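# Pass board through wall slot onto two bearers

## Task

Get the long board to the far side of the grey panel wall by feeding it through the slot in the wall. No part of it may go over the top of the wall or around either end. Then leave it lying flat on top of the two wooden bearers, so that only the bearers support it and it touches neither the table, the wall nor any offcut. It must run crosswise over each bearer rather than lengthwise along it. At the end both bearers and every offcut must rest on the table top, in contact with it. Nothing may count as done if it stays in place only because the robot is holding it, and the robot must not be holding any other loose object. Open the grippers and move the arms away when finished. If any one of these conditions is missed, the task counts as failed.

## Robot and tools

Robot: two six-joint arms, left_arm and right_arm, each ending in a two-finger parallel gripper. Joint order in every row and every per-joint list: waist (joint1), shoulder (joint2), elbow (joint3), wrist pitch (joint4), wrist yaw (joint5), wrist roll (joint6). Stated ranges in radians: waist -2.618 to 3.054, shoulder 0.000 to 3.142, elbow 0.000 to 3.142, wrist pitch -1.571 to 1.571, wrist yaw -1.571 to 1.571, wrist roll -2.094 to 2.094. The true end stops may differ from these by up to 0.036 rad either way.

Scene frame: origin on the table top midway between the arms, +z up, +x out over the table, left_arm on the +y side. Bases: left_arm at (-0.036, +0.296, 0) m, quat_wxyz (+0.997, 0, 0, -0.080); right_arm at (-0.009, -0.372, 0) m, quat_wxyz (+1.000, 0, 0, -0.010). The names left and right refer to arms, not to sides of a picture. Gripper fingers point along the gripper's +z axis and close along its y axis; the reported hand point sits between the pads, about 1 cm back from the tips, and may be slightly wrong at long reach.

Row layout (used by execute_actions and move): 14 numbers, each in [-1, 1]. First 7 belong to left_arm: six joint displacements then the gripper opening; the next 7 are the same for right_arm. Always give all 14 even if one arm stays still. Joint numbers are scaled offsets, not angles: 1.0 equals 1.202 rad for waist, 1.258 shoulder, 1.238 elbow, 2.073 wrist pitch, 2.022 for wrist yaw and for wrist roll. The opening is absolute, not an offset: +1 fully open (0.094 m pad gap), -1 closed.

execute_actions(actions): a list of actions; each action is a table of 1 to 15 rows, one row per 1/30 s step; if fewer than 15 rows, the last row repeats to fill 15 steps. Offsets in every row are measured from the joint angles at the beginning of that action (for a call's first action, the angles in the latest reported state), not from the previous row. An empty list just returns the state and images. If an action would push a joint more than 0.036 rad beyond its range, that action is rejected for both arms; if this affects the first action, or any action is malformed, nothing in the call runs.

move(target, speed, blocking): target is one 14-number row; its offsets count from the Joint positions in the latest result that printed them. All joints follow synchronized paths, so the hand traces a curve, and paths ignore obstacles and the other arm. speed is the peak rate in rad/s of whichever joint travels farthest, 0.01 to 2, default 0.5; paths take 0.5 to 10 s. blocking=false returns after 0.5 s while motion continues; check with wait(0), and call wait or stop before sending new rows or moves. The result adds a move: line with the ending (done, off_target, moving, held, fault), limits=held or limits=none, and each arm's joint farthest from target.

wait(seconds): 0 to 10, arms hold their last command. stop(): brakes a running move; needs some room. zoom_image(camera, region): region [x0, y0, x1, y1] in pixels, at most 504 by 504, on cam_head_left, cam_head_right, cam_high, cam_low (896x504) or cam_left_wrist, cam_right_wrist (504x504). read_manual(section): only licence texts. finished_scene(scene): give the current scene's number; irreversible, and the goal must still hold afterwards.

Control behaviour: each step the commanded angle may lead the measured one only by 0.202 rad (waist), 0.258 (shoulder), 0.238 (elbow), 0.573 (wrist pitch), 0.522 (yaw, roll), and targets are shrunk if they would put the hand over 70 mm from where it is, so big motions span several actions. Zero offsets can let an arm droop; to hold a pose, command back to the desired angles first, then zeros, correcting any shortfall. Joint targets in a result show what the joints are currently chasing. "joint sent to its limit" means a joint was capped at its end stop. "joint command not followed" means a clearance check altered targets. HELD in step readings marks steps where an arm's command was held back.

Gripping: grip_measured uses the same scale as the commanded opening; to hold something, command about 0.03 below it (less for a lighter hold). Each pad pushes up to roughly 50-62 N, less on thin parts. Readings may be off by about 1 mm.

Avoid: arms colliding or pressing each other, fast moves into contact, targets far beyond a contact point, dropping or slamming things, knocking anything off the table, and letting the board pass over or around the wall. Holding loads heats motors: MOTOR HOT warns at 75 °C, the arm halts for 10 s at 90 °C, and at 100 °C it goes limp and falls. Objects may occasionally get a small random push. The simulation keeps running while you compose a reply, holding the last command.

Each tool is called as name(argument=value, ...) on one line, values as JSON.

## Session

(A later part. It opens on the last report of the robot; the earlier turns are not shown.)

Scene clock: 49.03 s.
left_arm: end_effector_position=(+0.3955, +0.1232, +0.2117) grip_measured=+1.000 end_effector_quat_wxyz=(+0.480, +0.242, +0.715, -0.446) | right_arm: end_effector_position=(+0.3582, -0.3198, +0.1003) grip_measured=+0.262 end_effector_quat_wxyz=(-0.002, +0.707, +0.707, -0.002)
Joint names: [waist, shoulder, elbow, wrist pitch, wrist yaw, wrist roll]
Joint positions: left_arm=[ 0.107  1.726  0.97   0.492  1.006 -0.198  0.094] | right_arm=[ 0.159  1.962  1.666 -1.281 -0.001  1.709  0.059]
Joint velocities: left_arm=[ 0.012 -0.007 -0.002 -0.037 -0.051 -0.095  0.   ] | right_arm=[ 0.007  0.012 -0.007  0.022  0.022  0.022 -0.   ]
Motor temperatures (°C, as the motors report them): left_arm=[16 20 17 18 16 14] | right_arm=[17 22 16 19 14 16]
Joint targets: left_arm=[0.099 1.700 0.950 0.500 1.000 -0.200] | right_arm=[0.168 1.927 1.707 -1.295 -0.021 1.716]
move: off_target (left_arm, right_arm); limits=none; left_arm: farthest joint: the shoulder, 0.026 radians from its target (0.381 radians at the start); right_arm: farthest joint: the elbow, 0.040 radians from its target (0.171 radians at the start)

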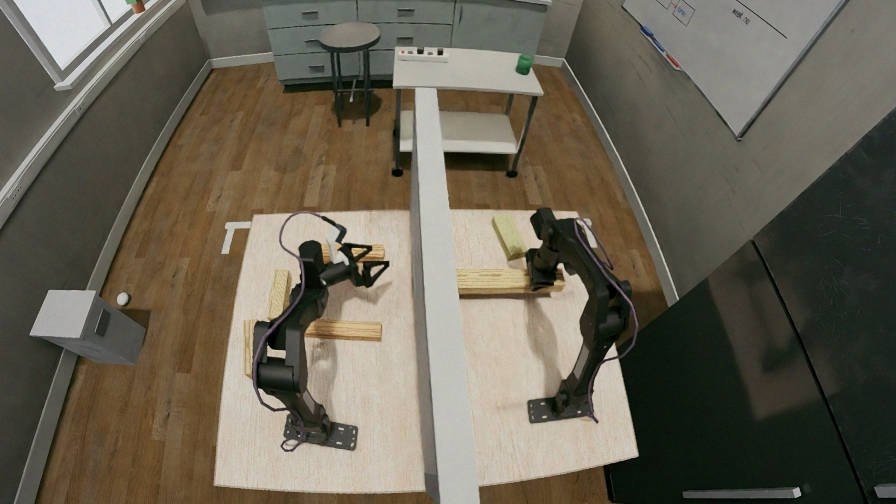

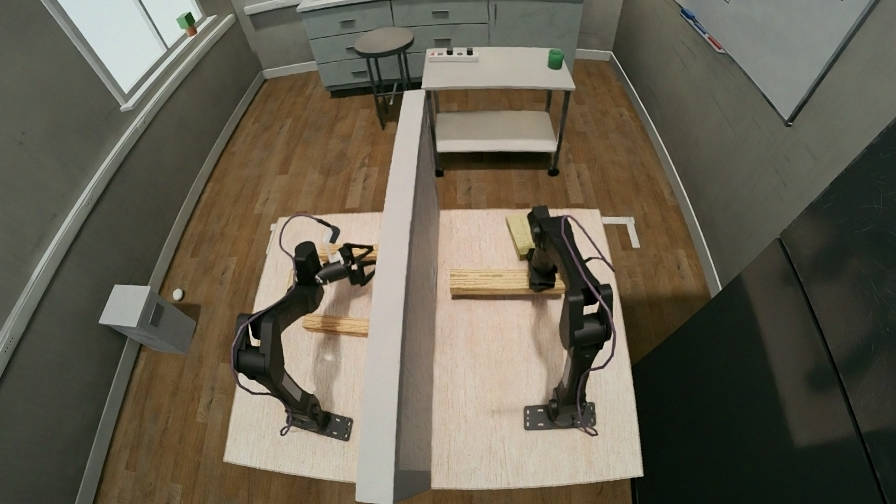

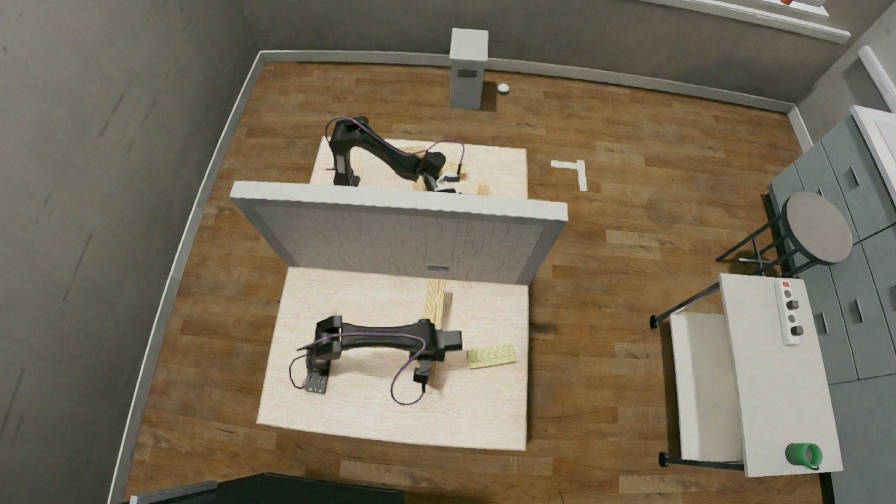

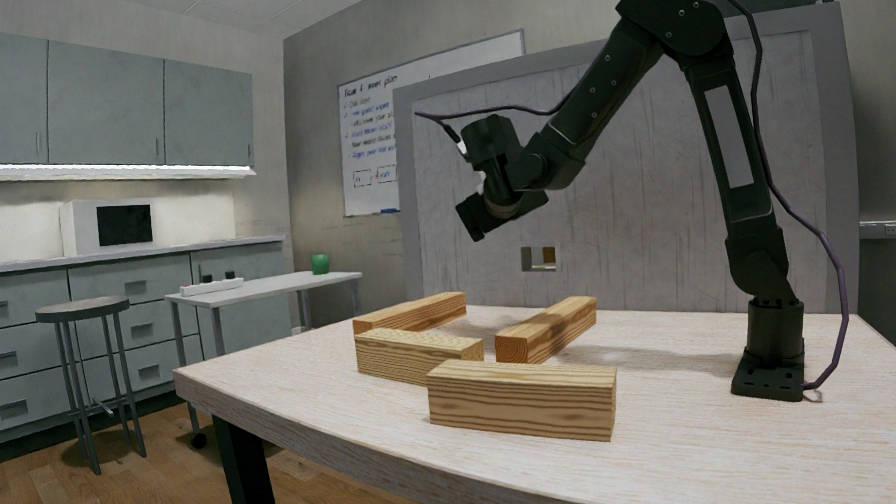

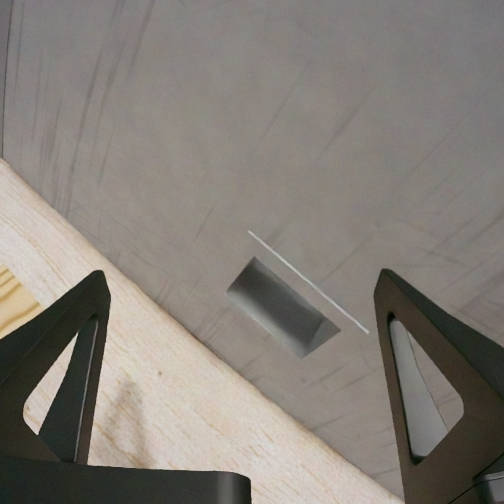

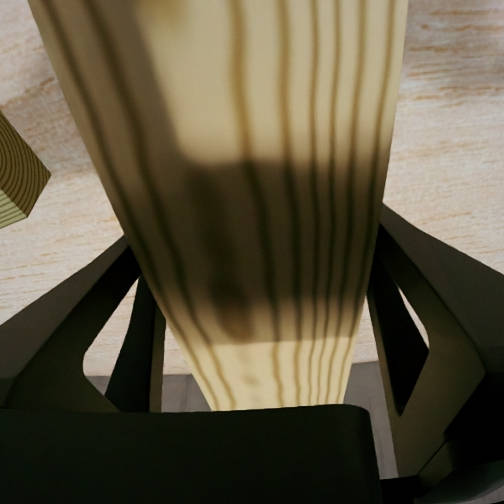

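move(target=[-0.089, 0.2178, 0.63, -0.7197, -0.4975, -0.7428, 1, 0.0738, 0.0144, 0.0569, -0.0078, -0.0094, 0.0433, 0.2], speed=1.2)

Scene clock: 53.23 s.
left_arm: end_effector_position=(+0.4156, +0.2247, +0.1175) grip_measured=+1.000 end_effector_quat_wxyz=(-0.090, +0.688, -0.708, +0.133) | right_arm: end_effector_position=(+0.3585, -0.2904, +0.1002) grip_measured=+0.262 end_effector_quat_wxyz=(+0.001, +0.708, +0.706, -0.002)
Joint names: [waist, shoulder, elbow, wrist pitch, wrist yaw, wrist roll]
Joint positions: left_arm=[ 0.009  1.986  1.718 -0.98   0.017 -1.696  0.094] | right_arm=[ 0.239  1.981  1.692 -1.285  0.005  1.791  0.059]
Joint velocities: left_arm=[-0.012 -0.007 -0.007 -0.037  0.007 -0.066  0.   ] | right_arm=[-0.002 -0.017  0.007 -0.007  0.051 -0.022  0.001]
Motor temperatures (°C, as the motors report them): left_arm=[16 20 17 18 15 14] | right_arm=[17 22 16 18 14 16]
Joint targets: left_arm=[0.001 1.999 1.750 -1.000 0.000 -1.699] | right_arm=[0.247 1.980 1.736 -1.297 -0.020 1.797]
move: off_target (left_arm, right_arm); limits=none; left_arm: farthest joint: the elbow, 0.032 radians from its target (0.780 radians at the start); right_arm: farthest joint: the elbow, 0.044 radians from its target (0.071 radians at the start)

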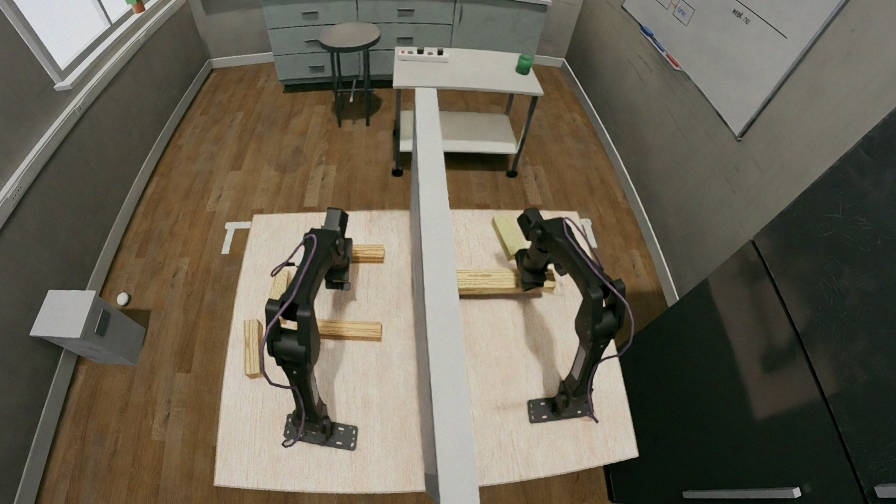

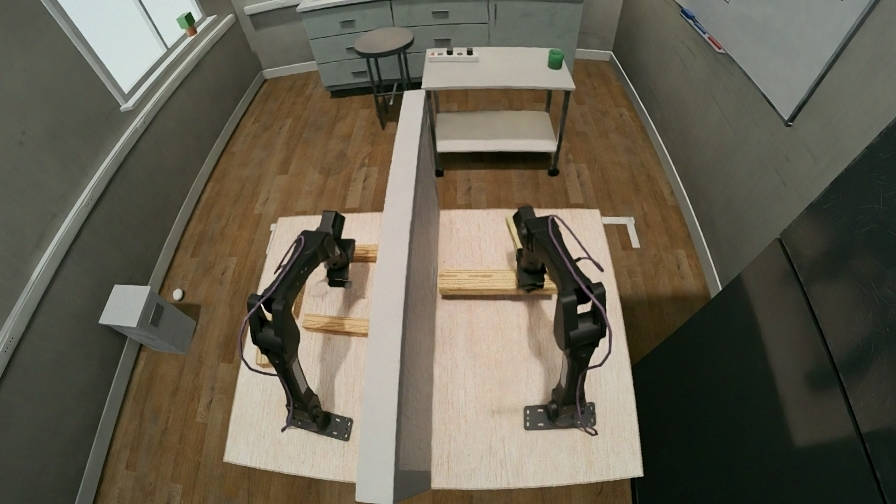

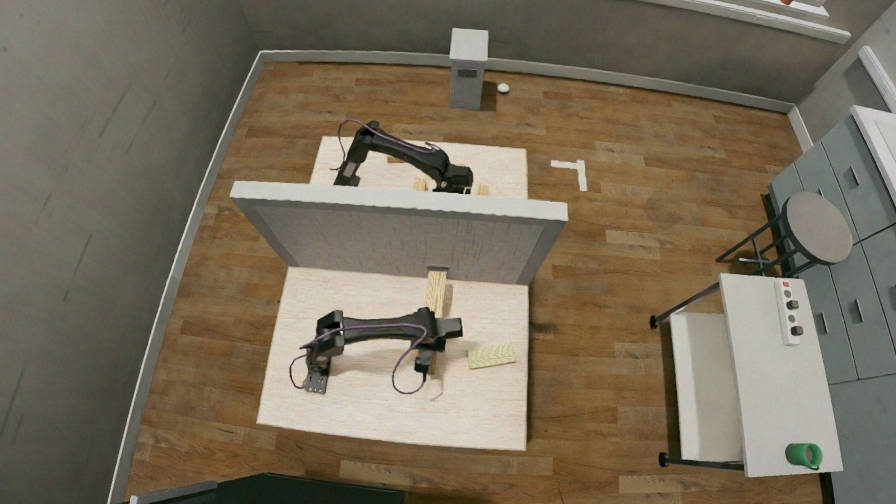

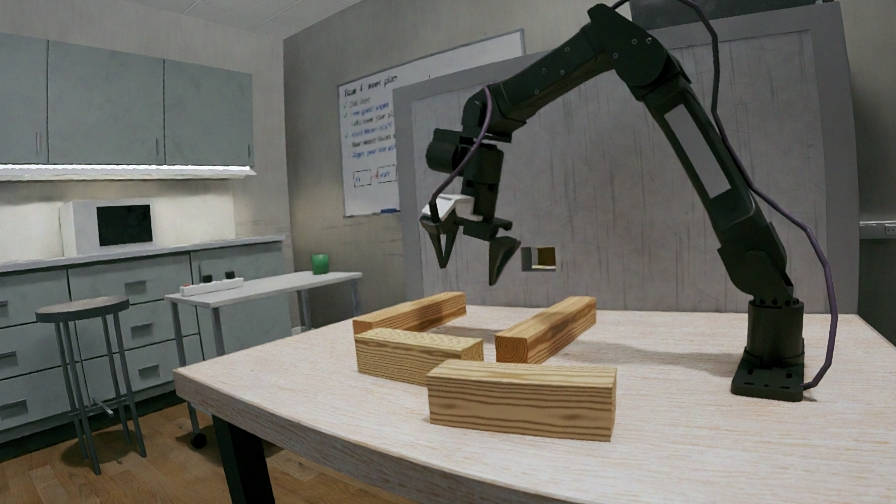

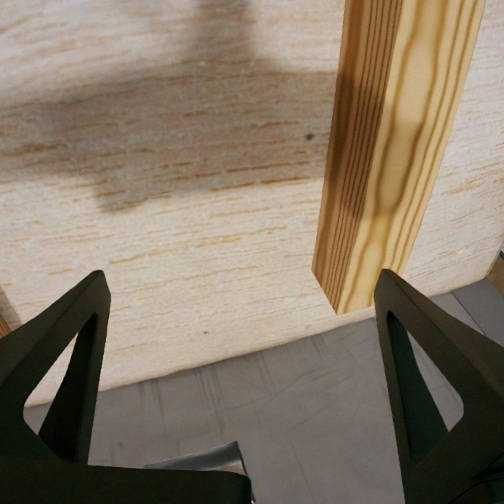

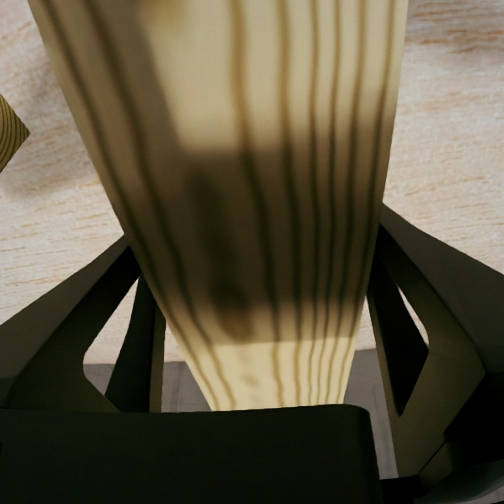

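execute_actions(actions=[])

Scene clock: 53.90 s.
left_arm: end_effector_position=(+0.4155, +0.2247, +0.1175) grip_measured=+1.000 end_effector_quat_wxyz=(-0.090, +0.688, -0.708, +0.133) | right_arm: end_effector_position=(+0.3585, -0.2904, +0.1002) grip_measured=+0.262 end_effector_quat_wxyz=(+0.001, +0.708, +0.706, -0.002)
Joint names: [waist, shoulder, elbow, wrist pitch, wrist yaw, wrist roll]
Joint positions: left_arm=[ 0.009  1.986  1.718 -0.98   0.017 -1.696  0.094] | right_arm=[ 0.239  1.981  1.692 -1.285  0.005  1.791  0.059]
Joint velocities: left_arm=[ 0.002 -0.012 -0.012  0.051  0.022 -0.022  0.   ] | right_arm=[-0.002 -0.007  0.002 -0.022 -0.081 -0.037  0.001]
Motor temperatures (°C, as the motors report them): left_arm=[16 20 17 18 15 14] | right_arm=[17 22 16 18 14 16]
Joint targets: left_arm=[0.001 1.999 1.750 -1.000 -0.000 -1.699] | right_arm=[0.247 1.980 1.736 -1.297 -0.020 1.797]

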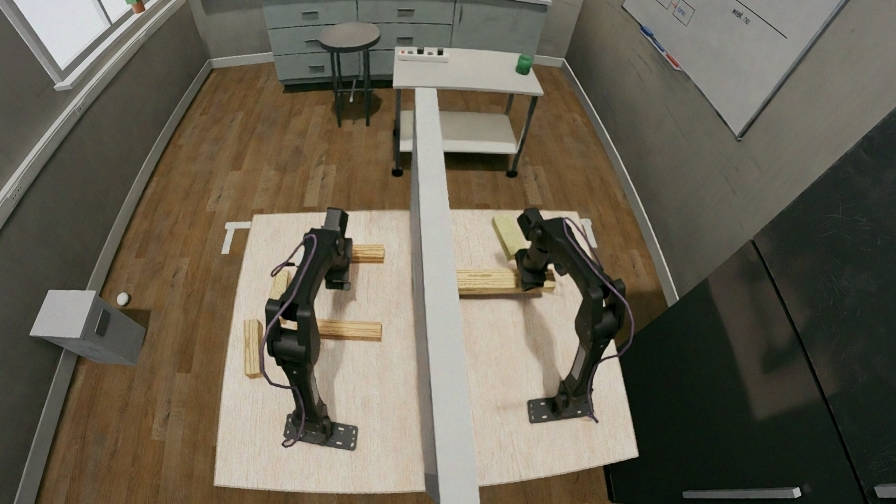

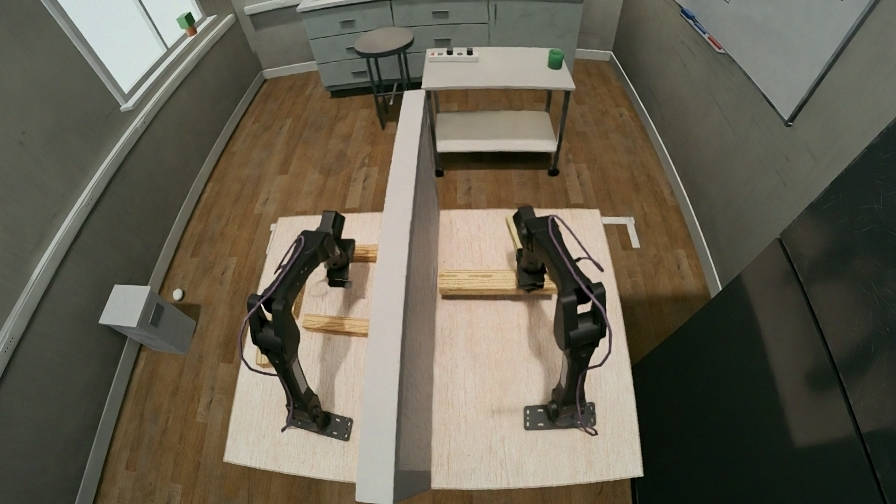

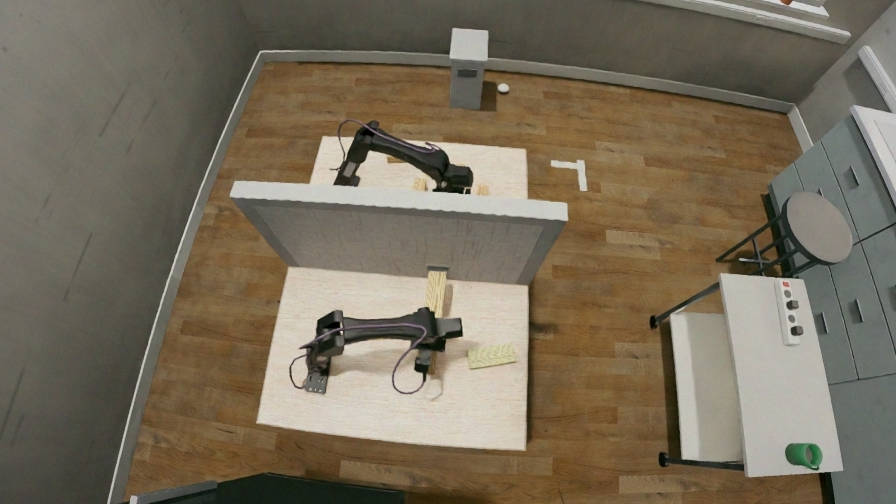

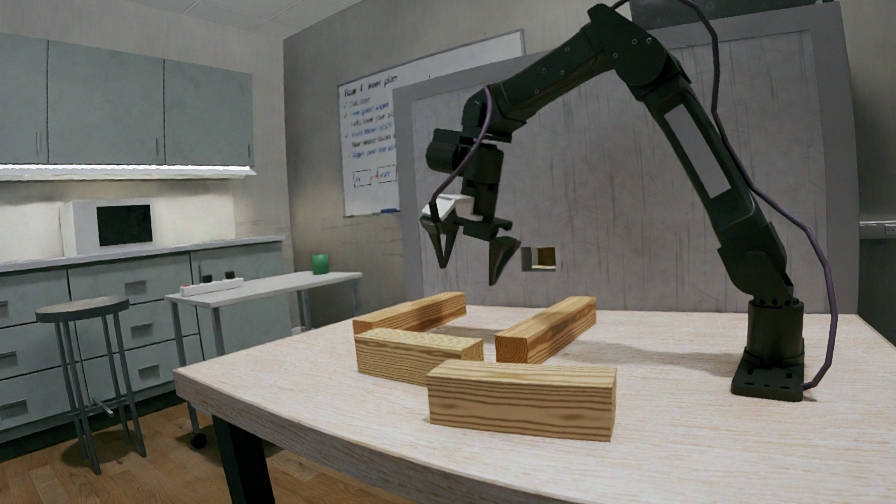

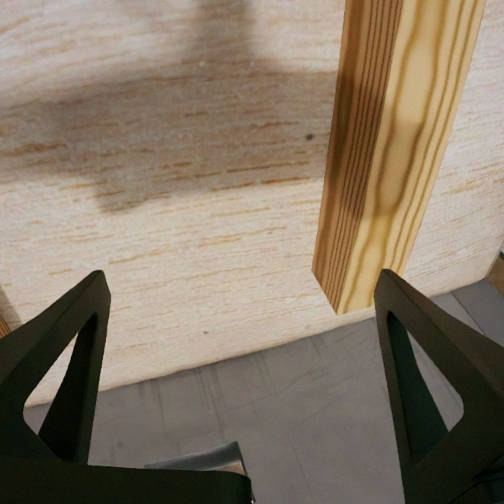

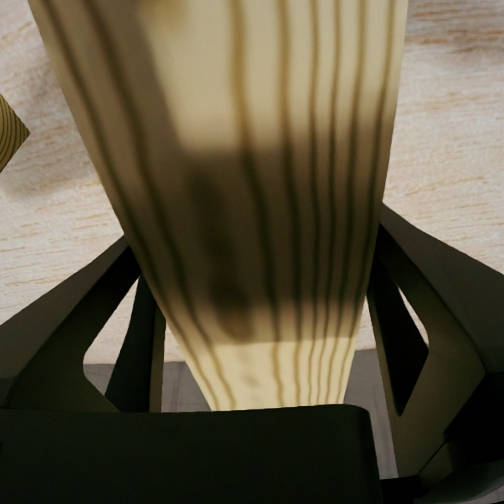

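zoom_image(camera="cam_low", region=[490, 225, 590, 295])

zoom_image(camera="cam_high", region=[390, 250, 490, 340])

Region (490, 225, 590, 295) of cam_low's 896x504 image, scaled by 5.040, with more detail than that image has; it fills the top 353 rows of this view, and the rest is white.

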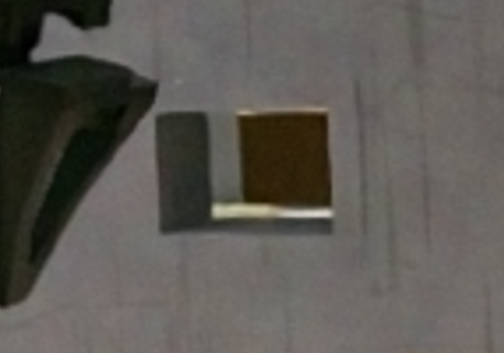

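Region (390, 250, 490, 340) of cam_high's 896x504 image, scaled by 5.040, with more detail than that image has; it fills the top 454 rows of this view, and the rest is white.

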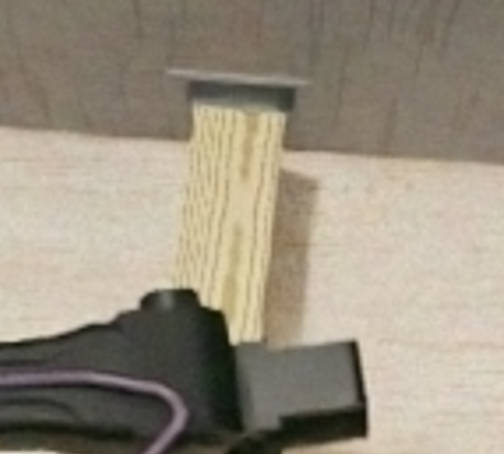

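move(target=[-0.00666, 0.0103, 0.0258, -0.00965, -0.0084, -0.0015, 1, 0.00666, 0.0119, 0.0529, -0.0072, -0.0124, 0.003, 0.2], speed=0.1)

zoom_image(camera="cam_low", region=[490, 225, 590, 295])

zoom_image(camera="cam_high", region=[390, 250, 490, 340])

Scene clock: 55.90 s.
left_arm: end_effector_position=(+0.4155, +0.2247, +0.1175) grip_measured=+1.000 end_effector_quat_wxyz=(-0.090, +0.688, -0.708, +0.133) | right_arm: end_effector_position=(+0.3633, -0.2895, +0.0987) grip_measured=+0.262 end_effector_quat_wxyz=(+0.002, +0.708, +0.706, -0.003)
Joint names: [waist, shoulder, elbow, wrist pitch, wrist yaw, wrist roll]
Joint positions: left_arm=[ 0.009  1.986  1.718 -0.98   0.017 -1.697  0.094] | right_arm=[ 0.239  2.002  1.717 -1.289  0.006  1.791  0.059]
Joint velocities: left_arm=[-0.007 -0.007 -0.002 -0.022 -0.007  0.037  0.   ] | right_arm=[-0.002  0.007 -0.022 -0.037 -0.007 -0.007 -0.   ]
Motor temperatures (°C, as the motors report them): left_arm=[16 20 17 18 15 14] | right_arm=[17 22 16 18 14 16]
Joint targets: left_arm=[0.001 1.999 1.750 -1.000 -0.000 -1.700] | right_arm=[0.247 1.996 1.758 -1.300 -0.020 1.797]
move: off_target (left_arm, right_arm); limits=none; left_arm: farthest joint: the elbow, 0.032 radians from its target (0.032 radians at the start); right_arm: farthest joint: the elbow, 0.041 radians from its target (0.065 radians at the start)

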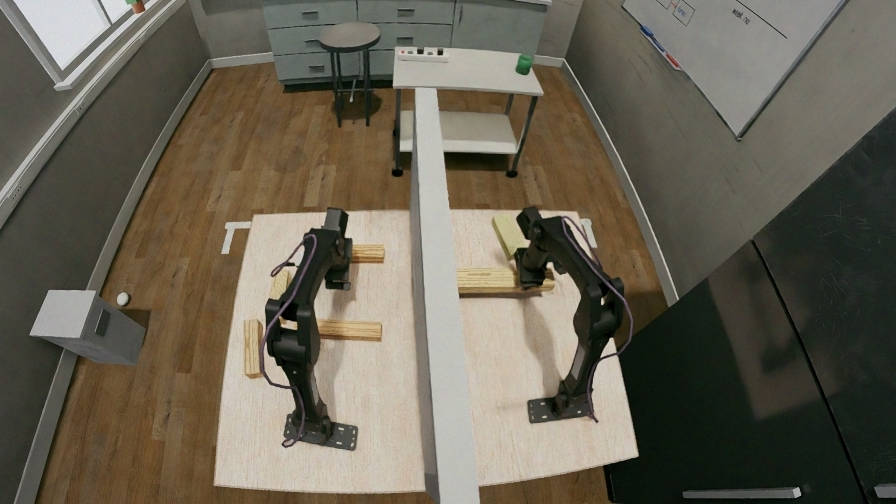

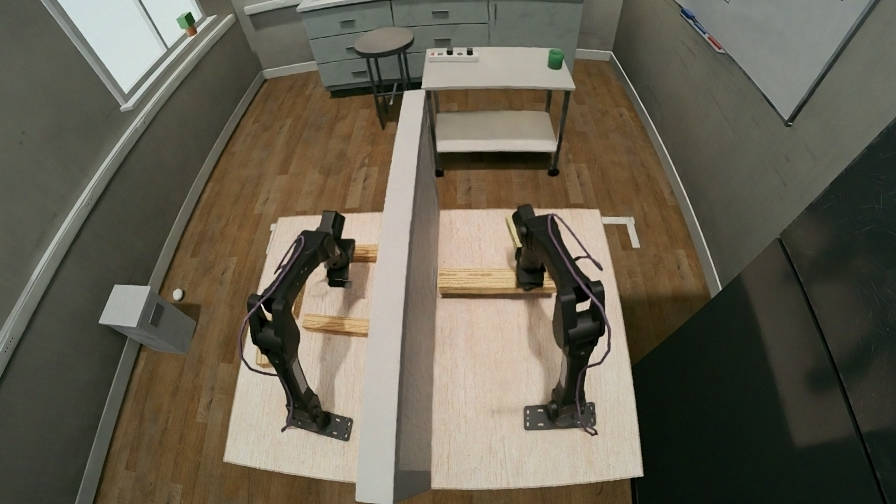

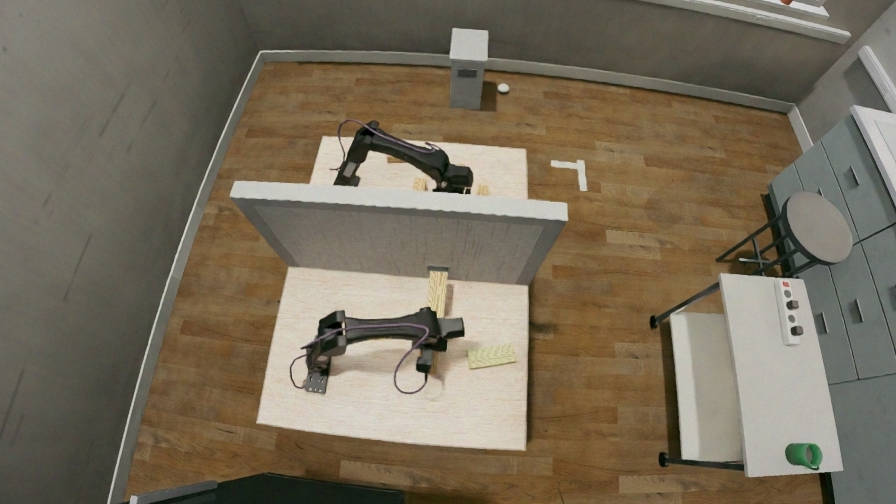

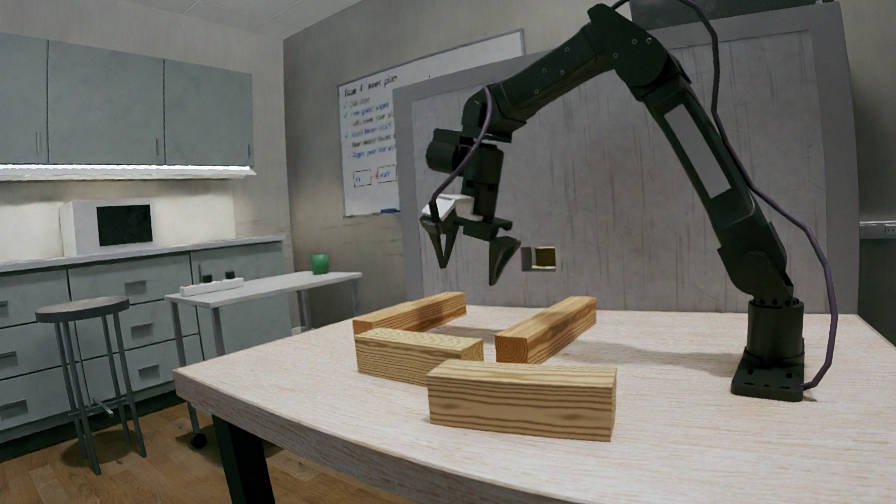

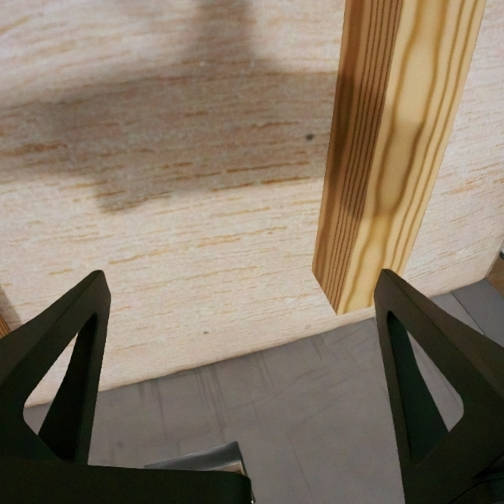

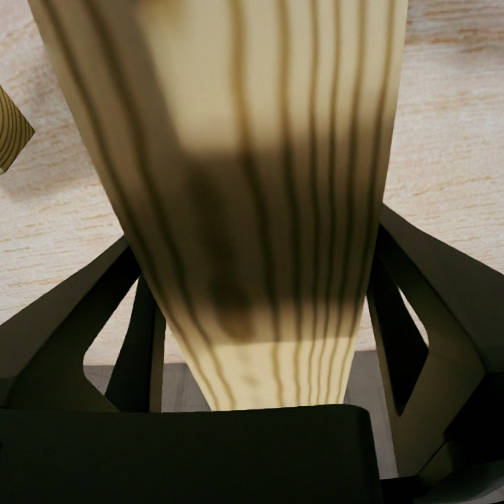

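Region (490, 225, 590, 295) of cam_low's 896x504 image, scaled by 5.040, with more detail than that image has; it fills the top 353 rows of this view, and the rest is white.

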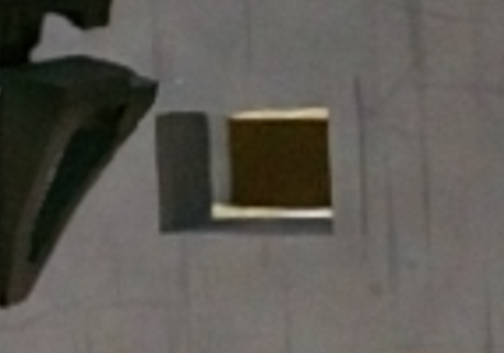

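Region (390, 250, 490, 340) of cam_high's 896x504 image, scaled by 5.040, with more detail than that image has; it fills the top 454 rows of this view, and the rest is white.

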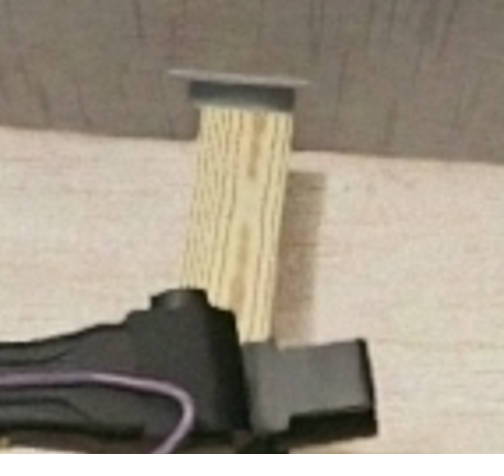

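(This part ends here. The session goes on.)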